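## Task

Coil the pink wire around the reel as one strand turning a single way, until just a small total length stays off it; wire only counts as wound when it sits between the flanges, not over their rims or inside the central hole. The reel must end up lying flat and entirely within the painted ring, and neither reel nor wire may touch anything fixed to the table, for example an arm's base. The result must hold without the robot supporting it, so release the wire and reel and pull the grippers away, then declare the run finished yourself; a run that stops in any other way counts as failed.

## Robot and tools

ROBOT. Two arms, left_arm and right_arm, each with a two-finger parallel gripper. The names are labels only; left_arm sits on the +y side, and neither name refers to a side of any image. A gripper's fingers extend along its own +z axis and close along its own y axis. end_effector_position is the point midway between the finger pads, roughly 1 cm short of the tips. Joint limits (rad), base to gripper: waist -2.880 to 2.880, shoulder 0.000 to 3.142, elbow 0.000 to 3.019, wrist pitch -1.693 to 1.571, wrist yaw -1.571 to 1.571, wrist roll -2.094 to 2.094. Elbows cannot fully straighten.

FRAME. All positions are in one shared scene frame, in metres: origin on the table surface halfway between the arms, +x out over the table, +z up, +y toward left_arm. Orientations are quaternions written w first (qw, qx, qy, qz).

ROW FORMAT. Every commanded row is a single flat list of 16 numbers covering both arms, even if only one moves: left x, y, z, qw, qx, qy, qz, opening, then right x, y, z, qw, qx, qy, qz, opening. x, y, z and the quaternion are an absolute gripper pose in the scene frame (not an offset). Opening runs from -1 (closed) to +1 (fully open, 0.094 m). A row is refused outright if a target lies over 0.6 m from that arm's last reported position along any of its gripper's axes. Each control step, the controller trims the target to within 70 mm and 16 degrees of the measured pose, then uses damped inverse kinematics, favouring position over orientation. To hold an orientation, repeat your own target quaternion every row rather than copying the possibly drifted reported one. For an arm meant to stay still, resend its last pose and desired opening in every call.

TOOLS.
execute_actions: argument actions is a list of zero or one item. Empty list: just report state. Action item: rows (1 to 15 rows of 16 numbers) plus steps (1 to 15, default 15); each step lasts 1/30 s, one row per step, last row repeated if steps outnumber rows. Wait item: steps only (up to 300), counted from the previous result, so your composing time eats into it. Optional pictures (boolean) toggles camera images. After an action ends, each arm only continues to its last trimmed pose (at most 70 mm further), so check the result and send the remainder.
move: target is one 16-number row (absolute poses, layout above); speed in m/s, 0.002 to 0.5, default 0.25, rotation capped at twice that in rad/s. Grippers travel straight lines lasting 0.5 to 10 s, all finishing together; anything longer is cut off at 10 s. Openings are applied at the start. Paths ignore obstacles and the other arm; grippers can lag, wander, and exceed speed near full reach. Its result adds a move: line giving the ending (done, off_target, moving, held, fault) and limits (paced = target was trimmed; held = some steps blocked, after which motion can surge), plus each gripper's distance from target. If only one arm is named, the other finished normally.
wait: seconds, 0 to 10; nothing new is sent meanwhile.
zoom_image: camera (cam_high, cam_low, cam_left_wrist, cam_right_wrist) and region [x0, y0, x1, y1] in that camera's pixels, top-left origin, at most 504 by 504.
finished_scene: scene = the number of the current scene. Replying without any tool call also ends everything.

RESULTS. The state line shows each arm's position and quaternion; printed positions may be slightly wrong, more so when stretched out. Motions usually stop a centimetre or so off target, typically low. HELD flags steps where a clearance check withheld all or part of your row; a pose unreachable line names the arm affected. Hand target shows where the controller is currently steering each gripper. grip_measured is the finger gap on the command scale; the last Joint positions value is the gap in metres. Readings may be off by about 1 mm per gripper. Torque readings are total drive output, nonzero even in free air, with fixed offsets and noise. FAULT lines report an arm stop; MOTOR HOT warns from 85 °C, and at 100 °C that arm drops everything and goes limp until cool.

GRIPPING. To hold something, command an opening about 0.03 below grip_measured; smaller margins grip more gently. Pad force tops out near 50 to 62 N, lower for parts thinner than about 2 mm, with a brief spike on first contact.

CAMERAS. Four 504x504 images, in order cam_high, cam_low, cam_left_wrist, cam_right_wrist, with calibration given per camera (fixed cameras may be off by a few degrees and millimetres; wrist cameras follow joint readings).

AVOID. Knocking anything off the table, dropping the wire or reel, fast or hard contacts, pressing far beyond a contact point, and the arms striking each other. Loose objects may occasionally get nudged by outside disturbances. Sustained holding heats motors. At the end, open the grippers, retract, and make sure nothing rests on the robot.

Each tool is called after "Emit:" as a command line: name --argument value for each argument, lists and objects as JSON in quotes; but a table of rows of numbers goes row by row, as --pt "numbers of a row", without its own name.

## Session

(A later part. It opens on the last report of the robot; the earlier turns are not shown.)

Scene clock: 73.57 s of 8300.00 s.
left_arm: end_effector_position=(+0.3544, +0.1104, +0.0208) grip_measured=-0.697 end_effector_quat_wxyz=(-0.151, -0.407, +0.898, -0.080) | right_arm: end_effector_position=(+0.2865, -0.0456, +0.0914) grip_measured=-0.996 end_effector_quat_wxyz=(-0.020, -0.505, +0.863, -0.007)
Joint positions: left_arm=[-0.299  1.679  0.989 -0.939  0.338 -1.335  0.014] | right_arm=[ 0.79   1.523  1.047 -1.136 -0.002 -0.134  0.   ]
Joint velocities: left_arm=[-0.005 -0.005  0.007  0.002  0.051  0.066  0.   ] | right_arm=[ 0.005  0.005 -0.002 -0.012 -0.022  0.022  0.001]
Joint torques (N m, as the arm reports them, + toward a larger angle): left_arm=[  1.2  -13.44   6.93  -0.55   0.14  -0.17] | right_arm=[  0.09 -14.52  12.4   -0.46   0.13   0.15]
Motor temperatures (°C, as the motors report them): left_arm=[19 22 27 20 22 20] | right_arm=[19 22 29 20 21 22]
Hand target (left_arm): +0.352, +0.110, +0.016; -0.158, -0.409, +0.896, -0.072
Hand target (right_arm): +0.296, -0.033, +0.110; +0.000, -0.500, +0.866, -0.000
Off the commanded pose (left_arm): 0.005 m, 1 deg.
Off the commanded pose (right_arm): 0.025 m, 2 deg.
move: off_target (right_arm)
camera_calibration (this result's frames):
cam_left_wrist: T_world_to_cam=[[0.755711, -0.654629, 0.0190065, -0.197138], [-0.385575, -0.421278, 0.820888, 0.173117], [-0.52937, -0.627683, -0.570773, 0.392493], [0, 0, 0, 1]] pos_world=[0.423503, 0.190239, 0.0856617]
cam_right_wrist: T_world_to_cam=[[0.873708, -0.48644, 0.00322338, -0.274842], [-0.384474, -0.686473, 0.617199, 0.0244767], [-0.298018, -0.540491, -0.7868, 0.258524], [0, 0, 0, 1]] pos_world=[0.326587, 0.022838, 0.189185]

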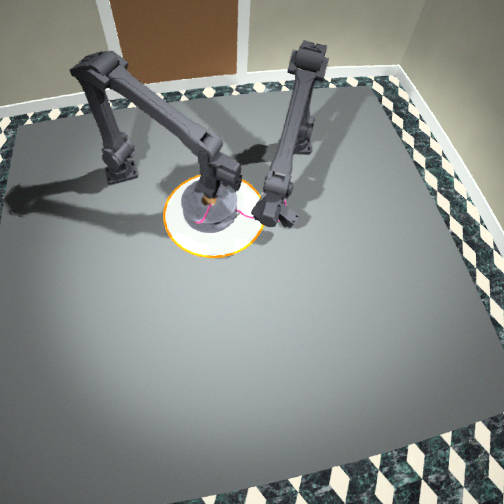

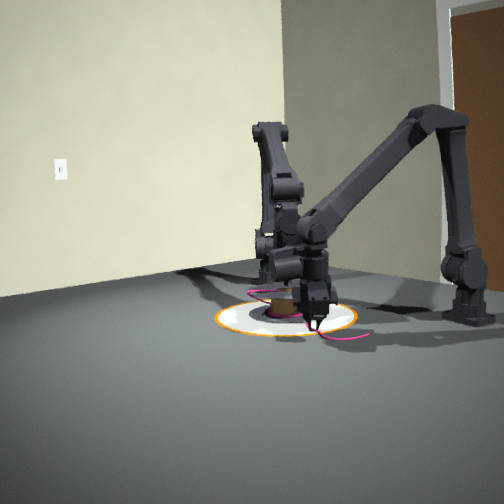

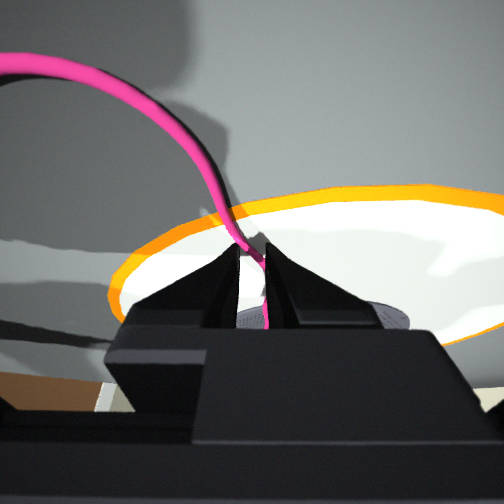

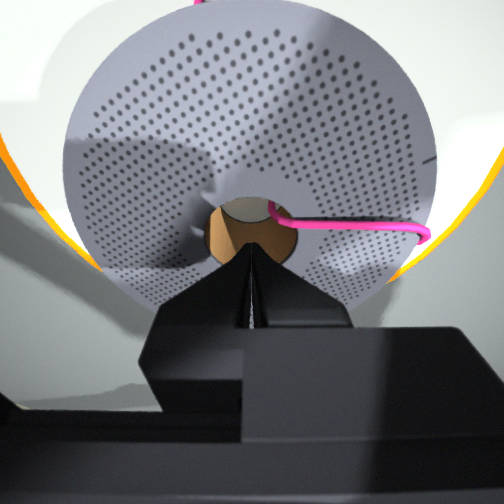

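Emit:
move --target '[0.352,0.110,0.016,-0.158,-0.409,0.896,-0.072,-0.7, 0.284,-0.048,0.09,0,0.462,0.887,0,-1]' --speed 0.5

Emit:
move --target '[0.352,0.110,0.016,-0.158,-0.409,0.896,-0.072,-0.7, 0.280,-0.050,0.04,0,0.462,0.887,0,-1]' --speed 0.05

Emit:
move --target '[0.352,0.110,0.016,-0.158,-0.409,0.896,-0.072,-0.7, 0.284,-0.048,0.047,0,0.462,0.887,0,-0.3]' --speed 0.05

Emit:
move --target '[0.352,0.110,0.016,-0.158,-0.409,0.896,-0.072,-0.7, 0.30,-0.03,0.048,0,-0.5,0.866,0,-0.32]' --speed 0.25

Emit:
move --target '[0.352,0.110,0.016,-0.158,-0.409,0.896,-0.072,-0.7, 0.30,-0.03,0.048,0,-0.996,0.087,0,-0.32]' --speed 0.25

Scene clock: 81.27 s of 8300.00 s.
left_arm: end_effector_position=(+0.3544, +0.1104, +0.0208) grip_measured=-0.697 end_effector_quat_wxyz=(-0.151, -0.407, +0.898, -0.080) | right_arm: end_effector_position=(+0.2849, -0.0477, +0.0860) grip_measured=-0.996 end_effector_quat_wxyz=(-0.003, +0.457, +0.889, -0.011)
Joint positions: left_arm=[-0.299  1.679  0.989 -0.939  0.338 -1.335  0.014] | right_arm=[ 0.79   1.511  1.018 -1.1   -0.003  1.875  0.   ]
Joint velocities: left_arm=[-0.005 -0.015  0.012  0.002 -0.051 -0.081 -0.001] | right_arm=[-0.015  0.015 -0.012 -0.012 -0.037 -0.007  0.   ]
Joint torques (N m, as the arm reports them, + toward a larger angle): left_arm=[  1.21 -13.44   6.94  -0.57   0.14  -0.17] | right_arm=[  0.15 -15.08   7.17   0.41   0.22   0.17]
Motor temperatures (°C, as the motors report them): left_arm=[19 22 27 20 22 20] | right_arm=[19 22 29 20 21 22]
Hand target (left_arm): +0.352, +0.110, +0.016; -0.158, -0.409, +0.896, -0.072
Hand target (right_arm): +0.284, -0.048, +0.090; -0.000, +0.462, +0.887, -0.000
Off the commanded pose (left_arm): 0.005 m, 1 deg.
Off the commanded pose (right_arm): 0.004 m, 1 deg.
After step 90, 1.93 s passed at rest.
move: done
camera_calibration (this result's frames):
cam_left_wrist: T_world_to_cam=[[0.755711, -0.654629, 0.0190065, -0.197138], [-0.385575, -0.421278, 0.820888, 0.173117], [-0.52937, -0.627683, -0.570773, 0.392493], [0, 0, 0, 1]] pos_world=[0.423503, 0.190239, 0.0856617]
cam_right_wrist: T_world_to_cam=[[-0.810666, -0.584567, 0.0331978, 0.198164], [-0.460279, 0.671298, 0.58095, 0.115193], [-0.36189, 0.455676, -0.813262, 0.320605], [0, 0, 0, 1]] pos_world=[0.329689, -0.107581, 0.187236]

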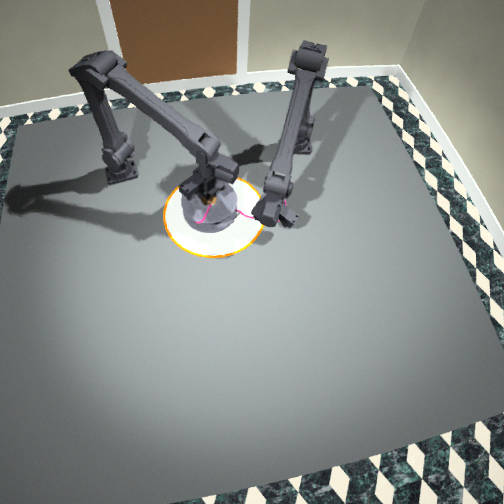

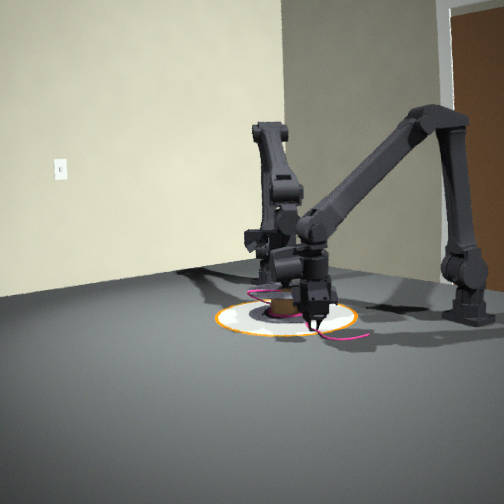

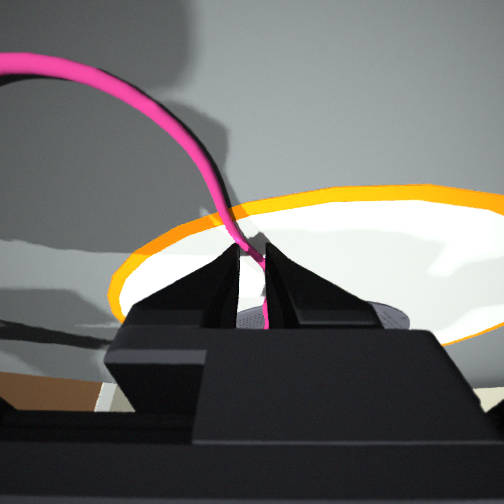

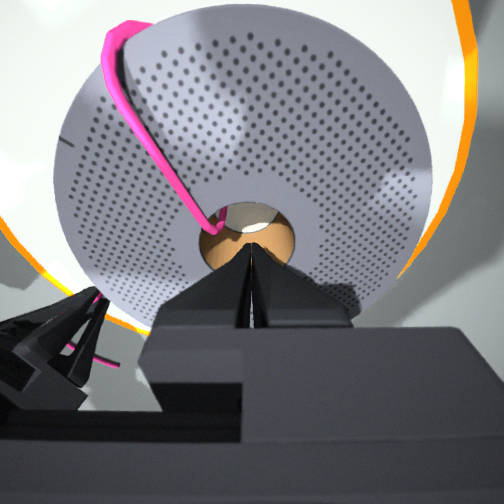

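Scene clock: 82.53 s of 8300.00 s.
left_arm: end_effector_position=(+0.3544, +0.1104, +0.0208) grip_measured=-0.697 end_effector_quat_wxyz=(-0.151, -0.407, +0.898, -0.080) | right_arm: end_effector_position=(+0.2836, -0.0494, +0.0496) grip_measured=-0.996 end_effector_quat_wxyz=(+0.000, +0.461, +0.888, +0.007)
Joint positions: left_arm=[-0.299  1.679  0.989 -0.939  0.338 -1.335  0.014] | right_arm=[ 0.79   1.538  0.938 -0.957 -0.002  1.882  0.   ]
Joint velocities: left_arm=[-0.005  0.005 -0.007  0.012  0.066  0.081 -0.001] | right_arm=[-0.005 -0.005  0.002 -0.017  0.022  0.022 -0.001]
Joint torques (N m, as the arm reports them, + toward a larger angle): left_arm=[  1.21 -13.45   6.93  -0.57   0.15  -0.17] | right_arm=[  0.64 -11.76   6.92   0.48   0.22   0.14]
Motor temperatures (°C, as the motors report them): left_arm=[19 22 27 20 22 20] | right_arm=[19 22 29 20 21 22]
Hand target (left_arm): +0.352, +0.110, +0.016; -0.158, -0.409, +0.896, -0.072
Hand target (right_arm): +0.280, -0.050, +0.040; +0.000, +0.462, +0.887, -0.000
Off the commanded pose (left_arm): 0.005 m, 1 deg.
Off the commanded pose (right_arm): 0.010 m, 1 deg.
move: done
camera_calibration (this result's frames):
cam_left_wrist: T_world_to_cam=[[0.755711, -0.654629, 0.0190065, -0.197138], [-0.385575, -0.421278, 0.820888, 0.173117], [-0.52937, -0.627683, -0.570773, 0.392493], [0, 0, 0, 1]] pos_world=[0.423503, 0.190239, 0.0856617]
cam_right_wrist: T_world_to_cam=[[-0.815234, -0.57913, -0.00112276, 0.200621], [-0.468287, 0.658058, 0.589633, 0.138112], [-0.340736, 0.481215, -0.80767, 0.286358], [0, 0, 0, 1]] pos_world=[0.325801, -0.112499, 0.150072]

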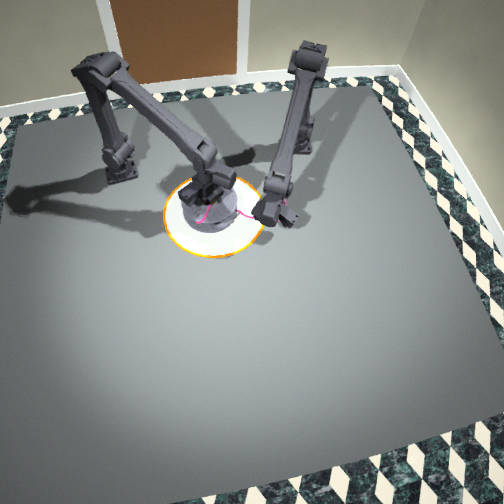

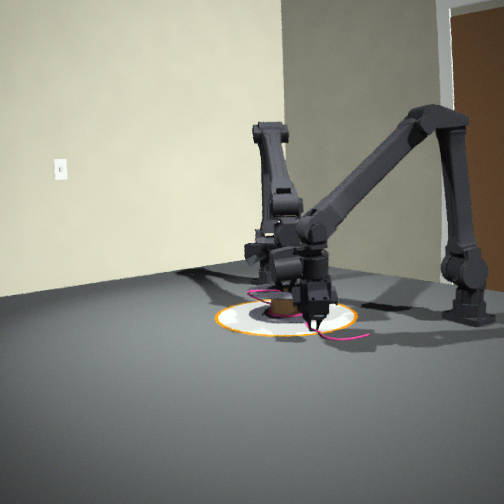

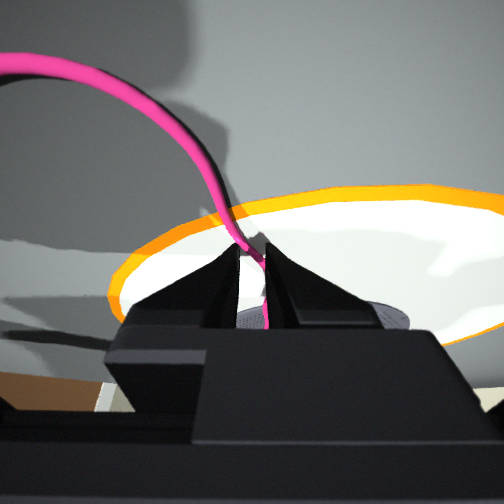

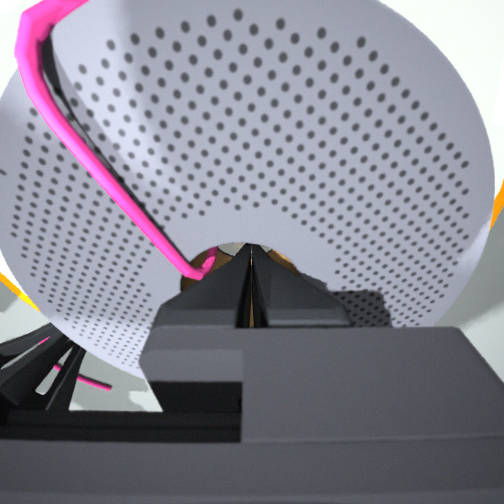

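Scene clock: 83.23 s of 8300.00 s.
left_arm: end_effector_position=(+0.3544, +0.1104, +0.0208) grip_measured=-0.697 end_effector_quat_wxyz=(-0.151, -0.407, +0.898, -0.080) | right_arm: end_effector_position=(+0.2844, -0.0488, +0.0549) grip_measured=-0.360 end_effector_quat_wxyz=(+0.002, +0.460, +0.888, +0.013)
Joint positions: left_arm=[-0.299  1.679  0.989 -0.939  0.338 -1.335  0.014] | right_arm=[ 0.79   1.525  0.938 -0.958 -0.001  1.881  0.03 ]
Joint velocities: left_arm=[-0.005 -0.015  0.017  0.007 -0.066 -0.007 -0.001] | right_arm=[-0.015 -0.005  0.012  0.002 -0.081 -0.022  0.001]
Joint torques (N m, as the arm reports them, + toward a larger angle): left_arm=[  1.17 -13.47   6.95  -0.57   0.14  -0.17] | right_arm=[  0.16 -10.8    8.71  -0.25   0.18   0.12]
Motor temperatures (°C, as the motors report them): left_arm=[19 22 27 20 22 19] | right_arm=[19 22 29 20 21 22]
Hand target (left_arm): +0.352, +0.110, +0.016; -0.158, -0.409, +0.896, -0.072
Hand target (right_arm): +0.284, -0.048, +0.047; +0.000, +0.462, +0.887, +0.000
Off the commanded pose (left_arm): 0.005 m, 1 deg.
Off the commanded pose (right_arm): 0.008 m, 2 deg.
move: done
camera_calibration (this result's frames):
cam_left_wrist: T_world_to_cam=[[0.755711, -0.654629, 0.0190065, -0.197138], [-0.385575, -0.421278, 0.820888, 0.173117], [-0.52937, -0.627683, -0.570773, 0.392493], [0, 0, 0, 1]] pos_world=[0.423503, 0.190239, 0.0856617]
cam_right_wrist: T_world_to_cam=[[-0.814519, -0.579972, -0.0138424, 0.202064], [-0.474186, 0.651826, 0.591836, 0.136179], [-0.334225, 0.488626, -0.805939, 0.288958], [0, 0, 0, 1]] pos_world=[0.325736, -0.112766, 0.155084]

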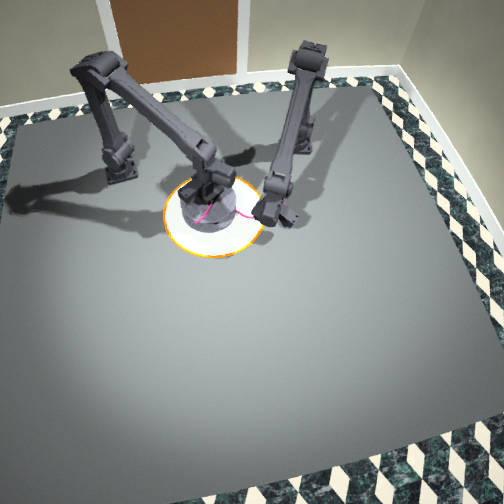

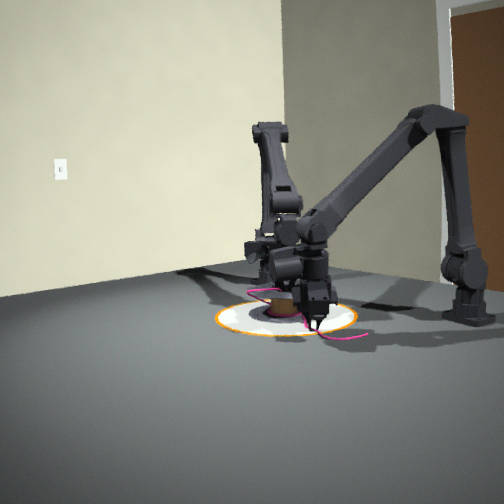

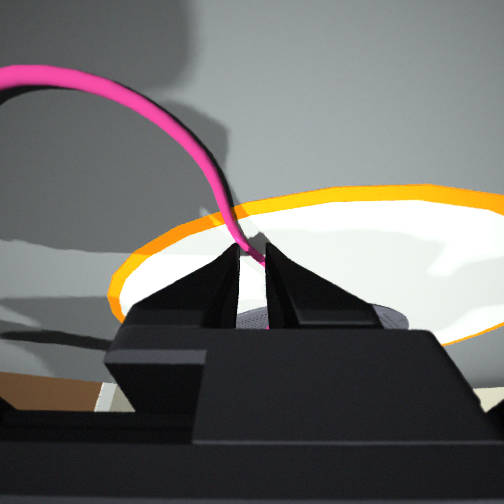

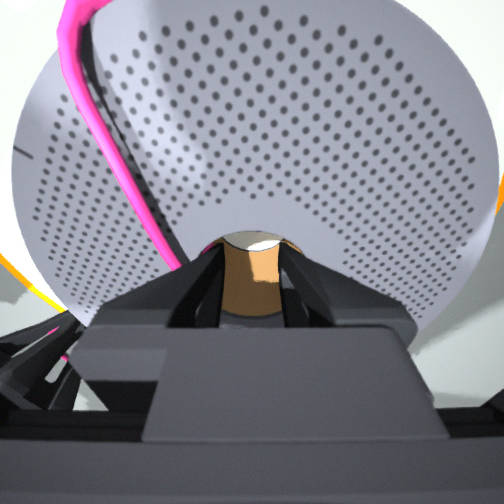

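Scene clock: 87.80 s of 8300.00 s.
left_arm: end_effector_position=(+0.3544, +0.1104, +0.0208) grip_measured=-0.697 end_effector_quat_wxyz=(-0.151, -0.407, +0.898, -0.080) | right_arm: end_effector_position=(+0.2945, -0.0343, +0.0567) grip_measured=-0.335 end_effector_quat_wxyz=(+0.012, -0.491, +0.871, +0.008)
Joint positions: left_arm=[-0.299  1.679  0.989 -0.939  0.338 -1.335  0.014] | right_arm=[ 0.79   1.563  0.989 -0.969 -0.005 -0.101  0.031]
Joint velocities: left_arm=[-0.015  0.005 -0.002  0.002  0.007  0.022  0.   ] | right_arm=[ 0.005 -0.015 -0.012  0.002  0.022  0.066 -0.   ]
Joint torques (N m, as the arm reports them, + toward a larger angle): left_arm=[  1.11 -13.42   6.93  -0.56   0.14  -0.16] | right_arm=[ -0.35 -10.4   10.54  -0.29   0.2   -0.17]
Motor temperatures (°C, as the motors report them): left_arm=[19 22 27 20 21 19] | right_arm=[19 22 29 20 21 22]
Hand target (left_arm): +0.352, +0.110, +0.016; -0.158, -0.409, +0.896, -0.072
Hand target (right_arm): +0.300, -0.031, +0.048; +0.000, -0.500, +0.866, +0.000
Off the commanded pose (left_arm): 0.005 m, 1 deg.
Off the commanded pose (right_arm): 0.011 m, 2 deg.
move: off_target (right_arm)
camera_calibration (this result's frames):
cam_left_wrist: T_world_to_cam=[[0.755711, -0.654629, 0.0190065, -0.197138], [-0.385575, -0.421278, 0.820888, 0.173117], [-0.52937, -0.627683, -0.570773, 0.392493], [0, 0, 0, 1]] pos_world=[0.423503, 0.190239, 0.0856617]
cam_right_wrist: T_world_to_cam=[[0.857006, -0.515223, 0.00928033, -0.27259], [-0.431063, -0.706915, 0.560764, 0.0729188], [-0.282358, -0.484578, -0.827924, 0.239344], [0, 0, 0, 1]] pos_world=[0.332624, 0.0270834, 0.159798]

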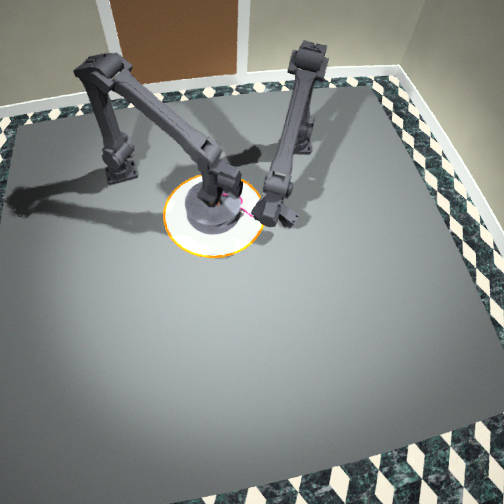

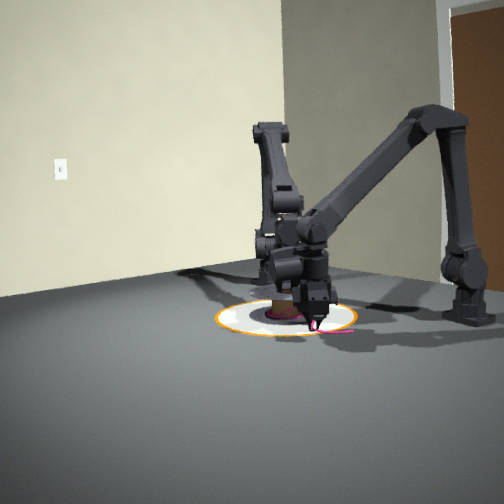

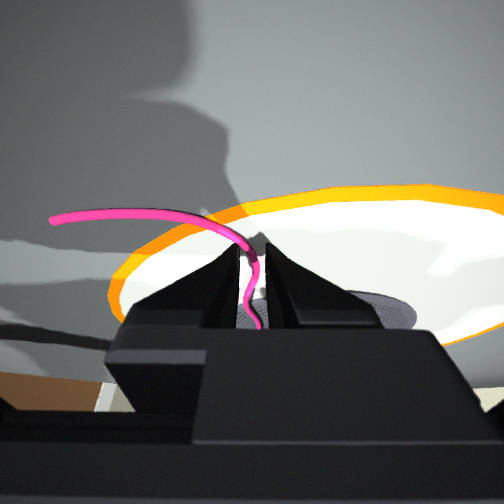

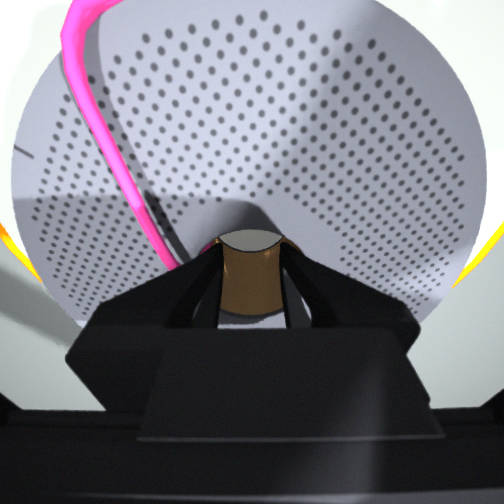

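Scene clock: 92.23 s of 8300.00 s.
left_arm: end_effector_position=(+0.3544, +0.1104, +0.0208) grip_measured=-0.697 end_effector_quat_wxyz=(-0.151, -0.407, +0.898, -0.080) | right_arm: end_effector_position=(+0.2950, -0.0336, +0.0575) grip_measured=-0.330 end_effector_quat_wxyz=(-0.014, +0.995, -0.098, +0.006)
Joint positions: left_arm=[-0.299  1.679  0.989 -0.939  0.338 -1.335  0.014] | right_arm=[ 0.79   1.562  0.991 -0.969 -0.005 -2.02   0.031]
Joint velocities: left_arm=[-0.005 -0.005  0.007  0.017  0.051  0.022 -0.   ] | right_arm=[-0.005 -0.015 -0.012  0.007 -0.037 -0.081  0.   ]
Joint torques (N m, as the arm reports them, + toward a larger angle): left_arm=[  1.19 -13.45   6.93  -0.58   0.15  -0.17] | right_arm=[ -0.32 -10.23  10.3   -0.4    0.12  -0.17]
Motor temperatures (°C, as the motors report them): left_arm=[19 22 27 20 21 19] | right_arm=[19 22 29 20 21 22]
Hand target (left_arm): +0.352, +0.110, +0.016; -0.158, -0.409, +0.896, -0.072
Hand target (right_arm): +0.300, -0.030, +0.048; -0.001, +0.996, -0.087, +0.000
Off the commanded pose (left_arm): 0.005 m, 1 deg.
Off the commanded pose (right_arm): 0.011 m, 2 deg.
move: off_target (right_arm)
camera_calibration (this result's frames):
cam_left_wrist: T_world_to_cam=[[0.755711, -0.654629, 0.0190065, -0.197138], [-0.385575, -0.421278, 0.820888, 0.173117], [-0.52937, -0.627683, -0.570773, 0.392493], [0, 0, 0, 1]] pos_world=[0.423503, 0.190239, 0.0856617]
cam_right_wrist: T_world_to_cam=[[0.191001, 0.980734, 0.0409708, -0.0277829], [0.786361, -0.177861, 0.59161, -0.269965], [0.587499, -0.0807801, -0.805183, -0.0038987], [0, 0, 0, 1]] pos_world=[0.219887, -0.0210835, 0.157713]

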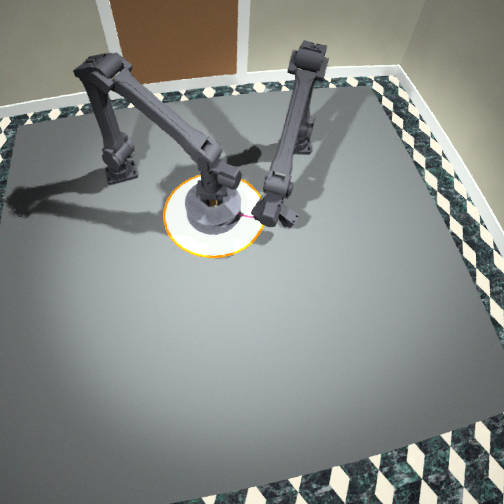

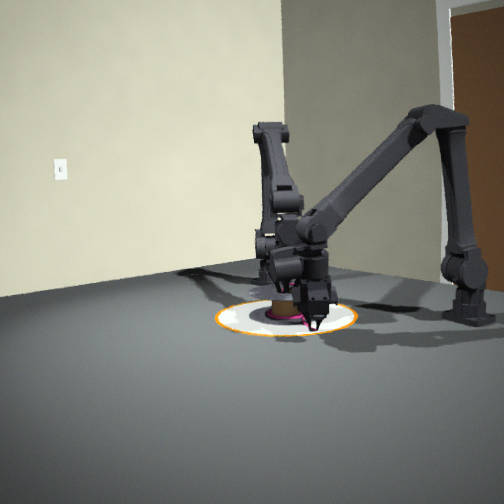

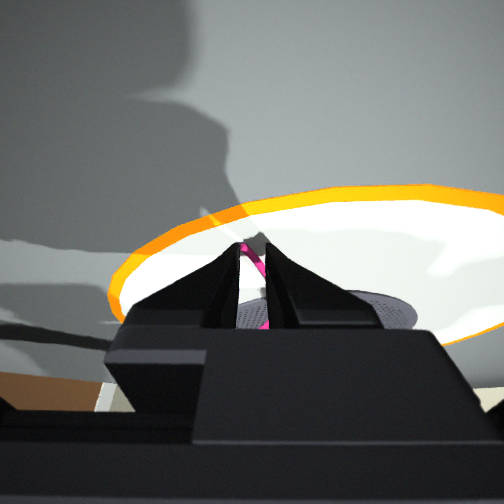

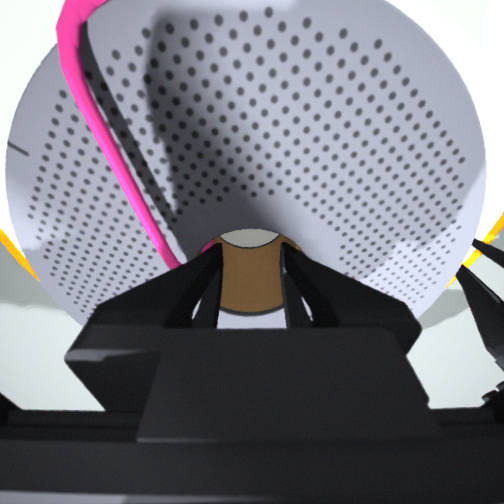

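Emit:
move --target '[0.352,0.110,0.016,-0.158,-0.409,0.896,-0.072,-1, 0.296,-0.032,0.057,0,-0.996,0.087,0,-1]' --speed 0.1

Emit:
move --target '[0.352,0.110,0.02,-0.158,-0.409,0.896,-0.072,-1, 0.30,-0.027,0.10,0,-0.996,0.087,0,-1]' --speed 0.08

Emit:
move --target '[0.352,0.110,0.02,-0.158,-0.409,0.896,-0.072,-1, 0.296,-0.032,0.095,0,-0.087,0.996,0,-1]' --speed 0.5

Emit:
move --target '[0.375,0.09,0.045,-0.139,0.218,0.814,-0.519,-1, 0.291,-0.034,0.04,0,-0.087,0.996,0,-1]' --speed 0.12

Emit:
move --target '[0.375,0.09,0.045,-0.139,0.218,0.814,-0.519,-1, 0.295,-0.033,0.047,0,-0.087,0.996,0,-0.3]' --speed 0.05

Scene clock: 100.03 s of 8300.00 s.
left_arm: end_effector_position=(+0.3544, +0.1102, +0.0210) grip_measured=-0.975 end_effector_quat_wxyz=(-0.151, -0.406, +0.898, -0.080) | right_arm: end_effector_position=(+0.2920, -0.0381, +0.0572) grip_measured=-0.996 end_effector_quat_wxyz=(-0.004, +0.996, -0.094, +0.001)
Joint positions: left_arm=[-0.299  1.679  0.989 -0.939  0.339 -1.335  0.001] | right_arm=[ 0.79   1.563  0.991 -0.991 -0.003 -2.029  0.   ]
Joint velocities: left_arm=[-0.005 -0.015 -0.007  0.012 -0.007 -0.022  0.   ] | right_arm=[-0.024 -0.005  0.017 -0.007 -0.051 -0.037 -0.   ]
Joint torques (N m, as the arm reports them, + toward a larger angle): left_arm=[  1.17 -13.32   6.95  -0.57   0.12  -0.17] | right_arm=[  0.13 -12.18  10.2   -0.47   0.07  -0.05]
Motor temperatures (°C, as the motors report them): left_arm=[19 22 27 20 21 19] | right_arm=[19 22 30 20 21 22]
Hand target (left_arm): +0.352, +0.110, +0.016; -0.158, -0.409, +0.896, -0.072
Hand target (right_arm): +0.296, -0.032, +0.057; -0.001, +0.996, -0.087, +0.000
Off the commanded pose (left_arm): 0.006 m, 1 deg.
Off the commanded pose (right_arm): 0.007 m, 1 deg.
After step 90, 4.10 s passed at rest.
move: done
camera_calibration (this result's frames):
cam_left_wrist: T_world_to_cam=[[0.755741, -0.654579, 0.0195448, -0.197239], [-0.385535, -0.420596, 0.821256, 0.1728], [-0.529357, -0.628192, -0.570224, 0.39255], [0, 0, 0, 1]] pos_world=[0.423481, 0.190167, 0.0857838]
cam_right_wrist: T_world_to_cam=[[0.182413, 0.983017, 0.0200733, -0.0189581], [0.795061, -0.159485, 0.585186, -0.269668], [0.57845, -0.0907863, -0.81065, -0.0000828289], [0, 0, 0, 1]] pos_world=[0.217908, -0.0243793, 0.158119]

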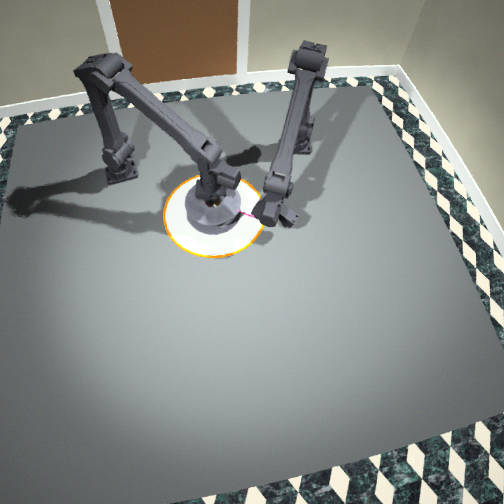

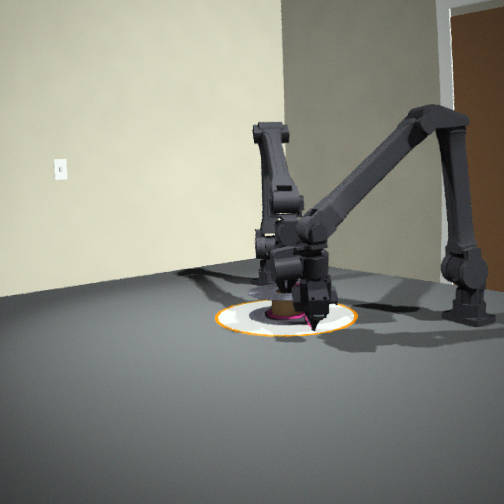

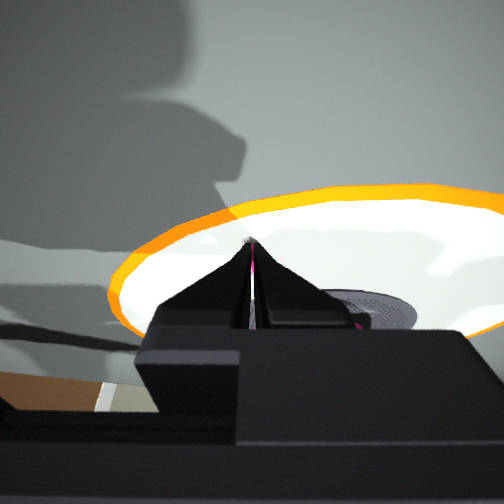

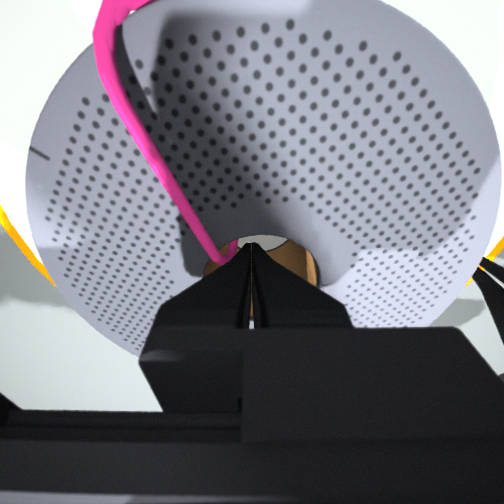

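Scene clock: 100.97 s of 8300.00 s.
left_arm: end_effector_position=(+0.3542, +0.1104, +0.0210) grip_measured=-0.975 end_effector_quat_wxyz=(-0.151, -0.407, +0.897, -0.080) | right_arm: end_effector_position=(+0.2894, -0.0417, +0.0788) grip_measured=-0.996 end_effector_quat_wxyz=(+0.020, +0.995, -0.093, -0.014)
Joint positions: left_arm=[-0.299  1.679  0.989 -0.94   0.339 -1.335  0.001] | right_arm=[ 0.79   1.555  1.047 -1.112 -0.002 -2.031  0.   ]
Joint velocities: left_arm=[-0.015 -0.024 -0.007  0.007 -0.007 -0.037 -0.001] | right_arm=[-0.005 -0.005 -0.017 -0.007  0.022 -0.007 -0.   ]
Joint torques (N m, as the arm reports them, + toward a larger angle): left_arm=[  1.16 -14.07   7.22  -1.03   0.12  -0.17] | right_arm=[  0.08 -15.31  12.13  -0.6    0.07  -0.08]
Motor temperatures (°C, as the motors report them): left_arm=[19 22 27 20 21 19] | right_arm=[19 22 30 20 21 22]
Hand target (left_arm): +0.352, +0.110, +0.020; -0.158, -0.409, +0.896, -0.072
Hand target (right_arm): +0.299, -0.028, +0.100; +0.000, +0.996, -0.087, +0.000
Off the commanded pose (left_arm): 0.002 m, 1 deg.
Off the commanded pose (right_arm): 0.028 m, 3 deg.
move: off_target (right_arm)
camera_calibration (this result's frames):
cam_left_wrist: T_world_to_cam=[[0.75576, -0.65459, 0.0184281, -0.196959], [-0.384707, -0.421041, 0.821416, 0.172502], [-0.529931, -0.627883, -0.570032, 0.392679], [0, 0, 0, 1]] pos_world=[0.423309, 0.19026, 0.0857737]
cam_right_wrist: T_world_to_cam=[[0.180698, 0.983025, -0.0317706, -0.0108113], [0.814891, -0.131548, 0.564489, -0.283817], [0.550727, -0.127892, -0.824829, 0.0261914], [0, 0, 0, 1]] pos_world=[0.218809, -0.0233581, 0.181471]

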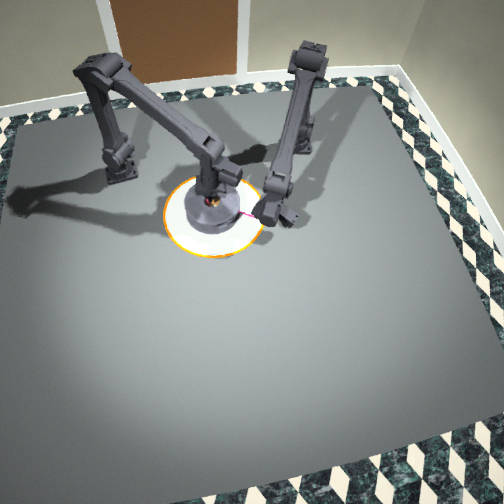

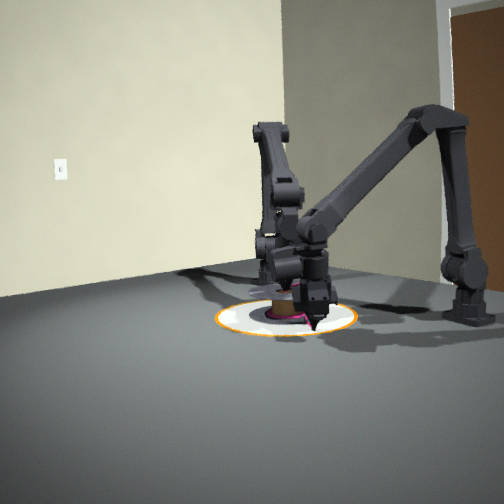

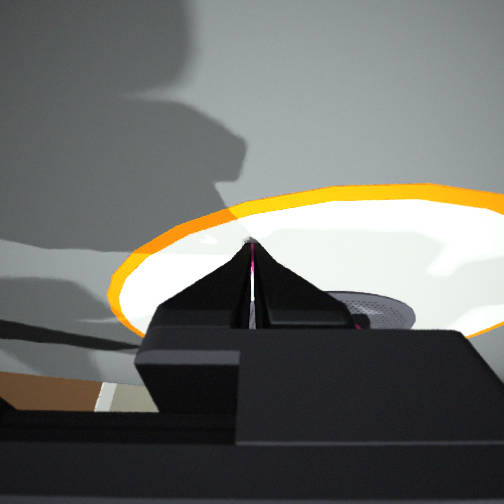

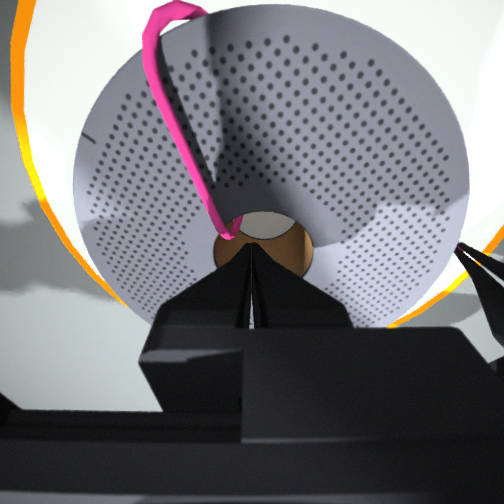

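Scene clock: 104.50 s of 8300.00 s.
left_arm: end_effector_position=(+0.3542, +0.1104, +0.0210) grip_measured=-0.975 end_effector_quat_wxyz=(-0.151, -0.407, +0.897, -0.080) | right_arm: end_effector_position=(+0.2895, -0.0416, +0.0800) grip_measured=-0.996 end_effector_quat_wxyz=(-0.017, -0.092, +0.995, -0.016)
Joint positions: left_arm=[-0.299  1.679  0.989 -0.94   0.339 -1.335  0.001] | right_arm=[ 0.79   1.552  1.047 -1.112 -0.003  0.739  0.   ]
Joint velocities: left_arm=[ 0.015  0.015 -0.002 -0.007 -0.022  0.051 -0.   ] | right_arm=[ 0.005  0.015 -0.002 -0.007  0.037  0.037 -0.001]
Joint torques (N m, as the arm reports them, + toward a larger angle): left_arm=[  1.21 -14.07   7.23  -1.03   0.11  -0.17] | right_arm=[  0.15 -15.73  10.16   0.13   0.19   0.16]
Motor temperatures (°C, as the motors report them): left_arm=[19 22 27 20 21 19] | right_arm=[19 22 30 20 21 22]
Hand target (left_arm): +0.352, +0.110, +0.020; -0.158, -0.409, +0.896, -0.072
Hand target (right_arm): +0.296, -0.032, +0.095; -0.000, -0.087, +0.996, -0.000
Off the commanded pose (left_arm): 0.002 m, 1 deg.
Off the commanded pose (right_arm): 0.019 m, 3 deg.
move: off_target (right_arm)
camera_calibration (this result's frames):
cam_left_wrist: T_world_to_cam=[[0.75576, -0.65459, 0.0184281, -0.196959], [-0.384707, -0.421041, 0.821416, 0.172502], [-0.529931, -0.627883, -0.570032, 0.392679], [0, 0, 0, 1]] pos_world=[0.423309, 0.19026, 0.0857737]
cam_right_wrist: T_world_to_cam=[[0.188906, -0.981172, 0.0402095, -0.100734], [-0.780192, -0.125094, 0.612905, 0.173611], [-0.596335, -0.147152, -0.789133, 0.355523], [0, 0, 0, 1]] pos_world=[0.36649, -0.0248033, 0.178198]

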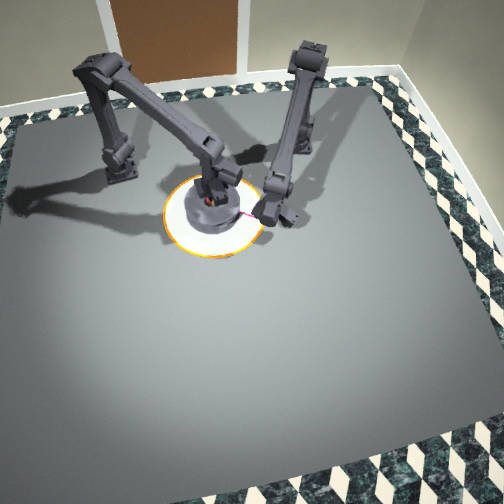

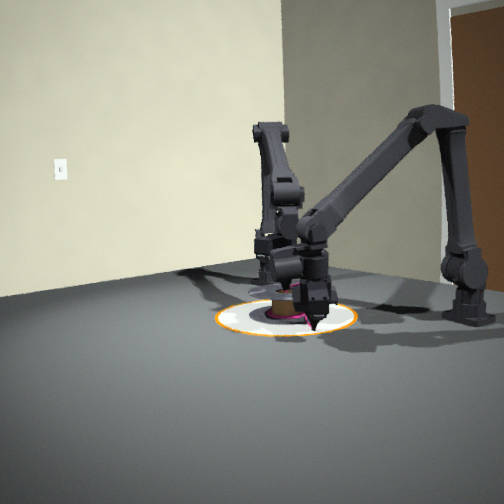

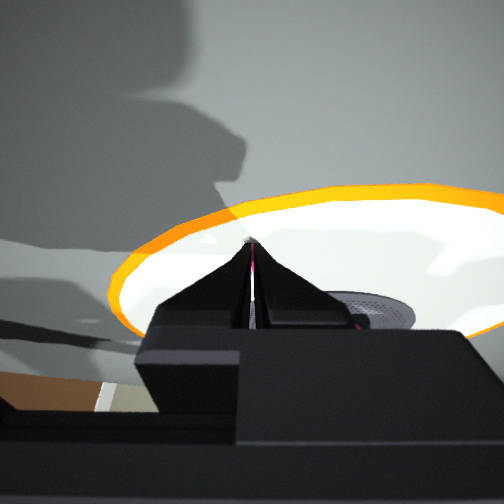

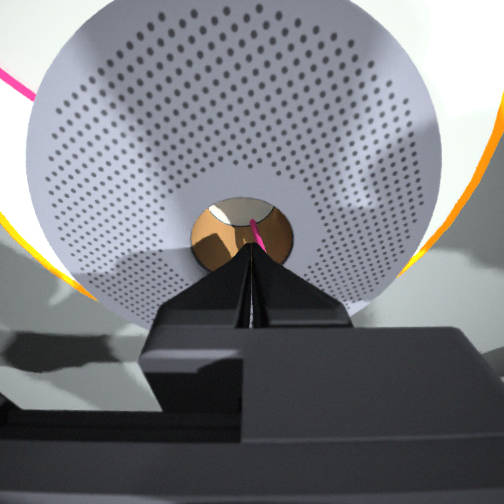

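Scene clock: 111.60 s of 8300.00 s.
left_arm: end_effector_position=(+0.3609, +0.0911, +0.0437) grip_measured=-0.975 end_effector_quat_wxyz=(-0.151, +0.217, +0.817, -0.512) | right_arm: end_effector_position=(+0.2959, -0.0333, +0.0524) grip_measured=-0.996 end_effector_quat_wxyz=(+0.006, -0.088, +0.996, +0.008)
Joint positions: left_arm=[-0.108  1.921  1.099 -1.22   1.068  0.499  0.001] | right_arm=[ 0.79   1.579  0.995 -0.968 -0.002  0.749  0.   ]
Joint velocities: left_arm=[ 0.005  0.005  0.017 -0.007  0.007  0.022 -0.   ] | right_arm=[ 0.005  0.015 -0.002  0.002 -0.037 -0.051 -0.   ]
Joint torques (N m, as the arm reports them, + toward a larger angle): left_arm=[  2.44 -15.42   8.48  -1.7    0.59   0.14] | right_arm=[  0.78 -12.33   6.93   0.62   0.2    0.16]
Motor temperatures (°C, as the motors report them): left_arm=[19 22 28 20 22 20] | right_arm=[19 22 29 20 21 22]
Hand target (left_arm): +0.375, +0.092, +0.045; -0.144, +0.218, +0.816, -0.516
Hand target (right_arm): +0.291, -0.034, +0.040; +0.000, -0.087, +0.996, -0.000
Off the commanded pose (left_arm): 0.014 m, 2 deg.
Off the commanded pose (right_arm): 0.013 m, 1 deg.
move: off_target (left_arm, right_arm)
camera_calibration (this result's frames):
cam_left_wrist: T_world_to_cam=[[-0.197266, -0.383133, 0.902383, 0.0655528], [-0.426544, 0.862321, 0.272879, 0.0704199], [-0.882693, -0.331076, -0.33353, 0.487048], [0, 0, 0, 1]] pos_world=[0.472882, 0.125641, 0.0840753]
cam_right_wrist: T_world_to_cam=[[0.178799, -0.983881, -0.00308168, -0.0875394], [-0.805231, -0.148132, 0.574161, 0.205261], [-0.565362, -0.100178, -0.818737, 0.332701], [0, 0, 0, 1]] pos_world=[0.369031, -0.0223932, 0.154272]

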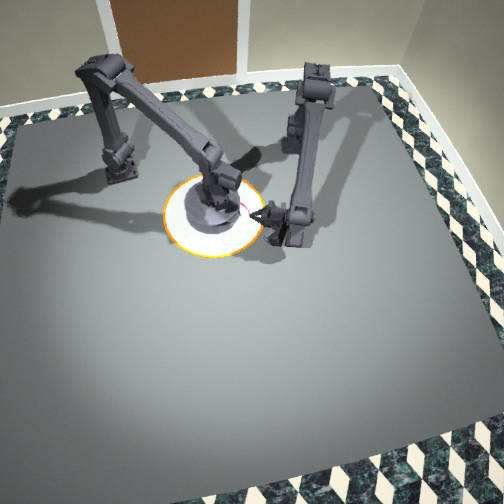

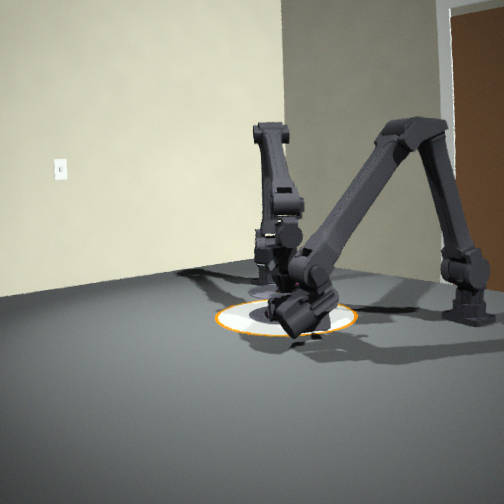

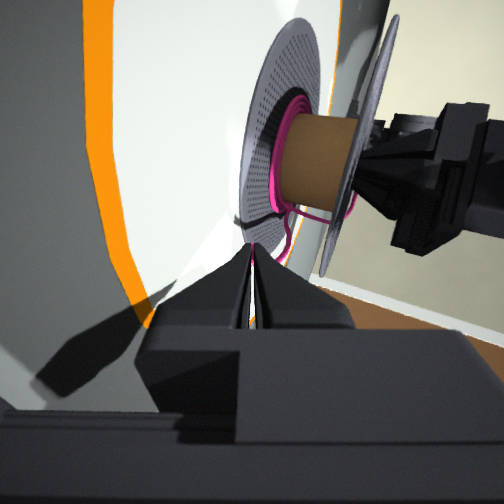

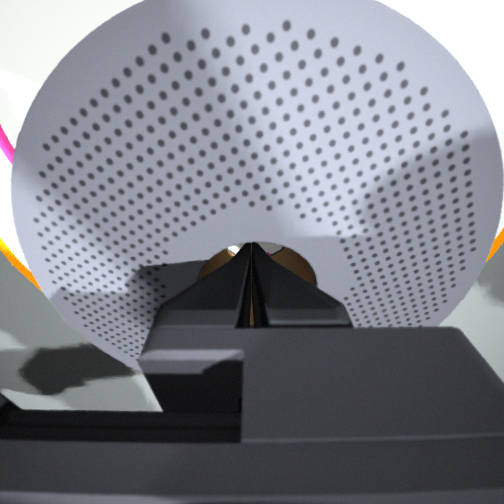

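Scene clock: 112.30 s of 8300.00 s.
left_arm: end_effector_position=(+0.3613, +0.0902, +0.0450) grip_measured=-0.975 end_effector_quat_wxyz=(-0.150, +0.215, +0.815, -0.516) | right_arm: end_effector_position=(+0.2957, -0.0333, +0.0542) grip_measured=-0.390 end_effector_quat_wxyz=(+0.006, -0.088, +0.996, +0.009)
Joint positions: left_arm=[-0.108  1.921  1.099 -1.22   1.077  0.499  0.001] | right_arm=[ 0.79   1.574  0.995 -0.97  -0.002  0.748  0.029]
Joint velocities: left_arm=[-0.015 -0.005 -0.007  0.002 -0.095  0.037  0.   ] | right_arm=[-0.005  0.005  0.012 -0.007 -0.066 -0.007 -0.   ]
Joint torques (N m, as the arm reports them, + toward a larger angle): left_arm=[  2.19 -15.9    7.75  -0.9    0.59   0.09] | right_arm=[  0.17 -12.25   8.49  -0.06   0.19   0.1 ]
Motor temperatures (°C, as the motors report them): left_arm=[19 22 28 20 22 20] | right_arm=[19 22 29 20 21 22]
Hand target (left_arm): +0.375, +0.090, +0.045; -0.139, +0.218, +0.814, -0.519
Hand target (right_arm): +0.295, -0.033, +0.047; +0.000, -0.087, +0.996, +0.000
Off the commanded pose (left_arm): 0.014 m, 1 deg.
Off the commanded pose (right_arm): 0.007 m, 1 deg.
move: off_target (left_arm)
camera_calibration (this result's frames):
cam_left_wrist: T_world_to_cam=[[-0.193333, -0.376643, 0.905959, 0.0619433], [-0.429593, 0.862658, 0.266966, 0.072386], [-0.882084, -0.33758, -0.328583, 0.487653], [0, 0, 0, 1]] pos_world=[0.473223, 0.125508, 0.0847918]
cam_right_wrist: T_world_to_cam=[[0.179563, -0.983733, -0.00516119, -0.0876719], [-0.805871, -0.150102, 0.572749, 0.204325], [-0.564207, -0.0986852, -0.819714, 0.333858], [0, 0, 0, 1]] pos_world=[0.368767, -0.0226293, 0.156189]

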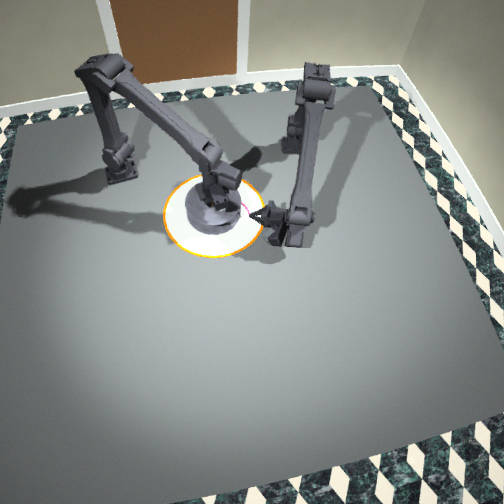

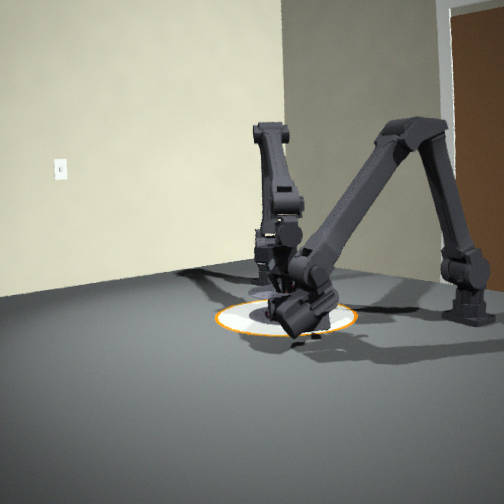

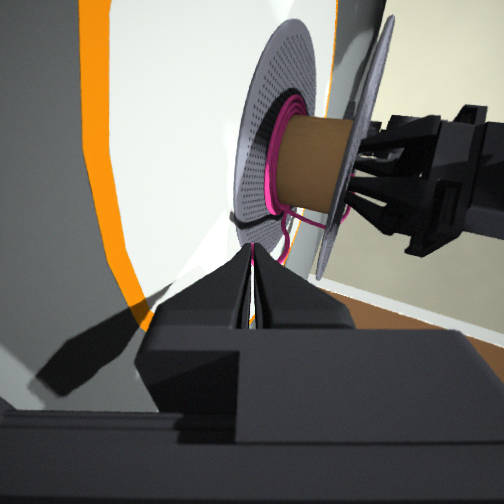

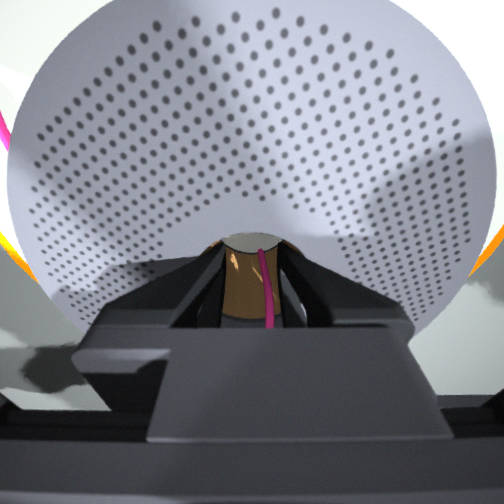

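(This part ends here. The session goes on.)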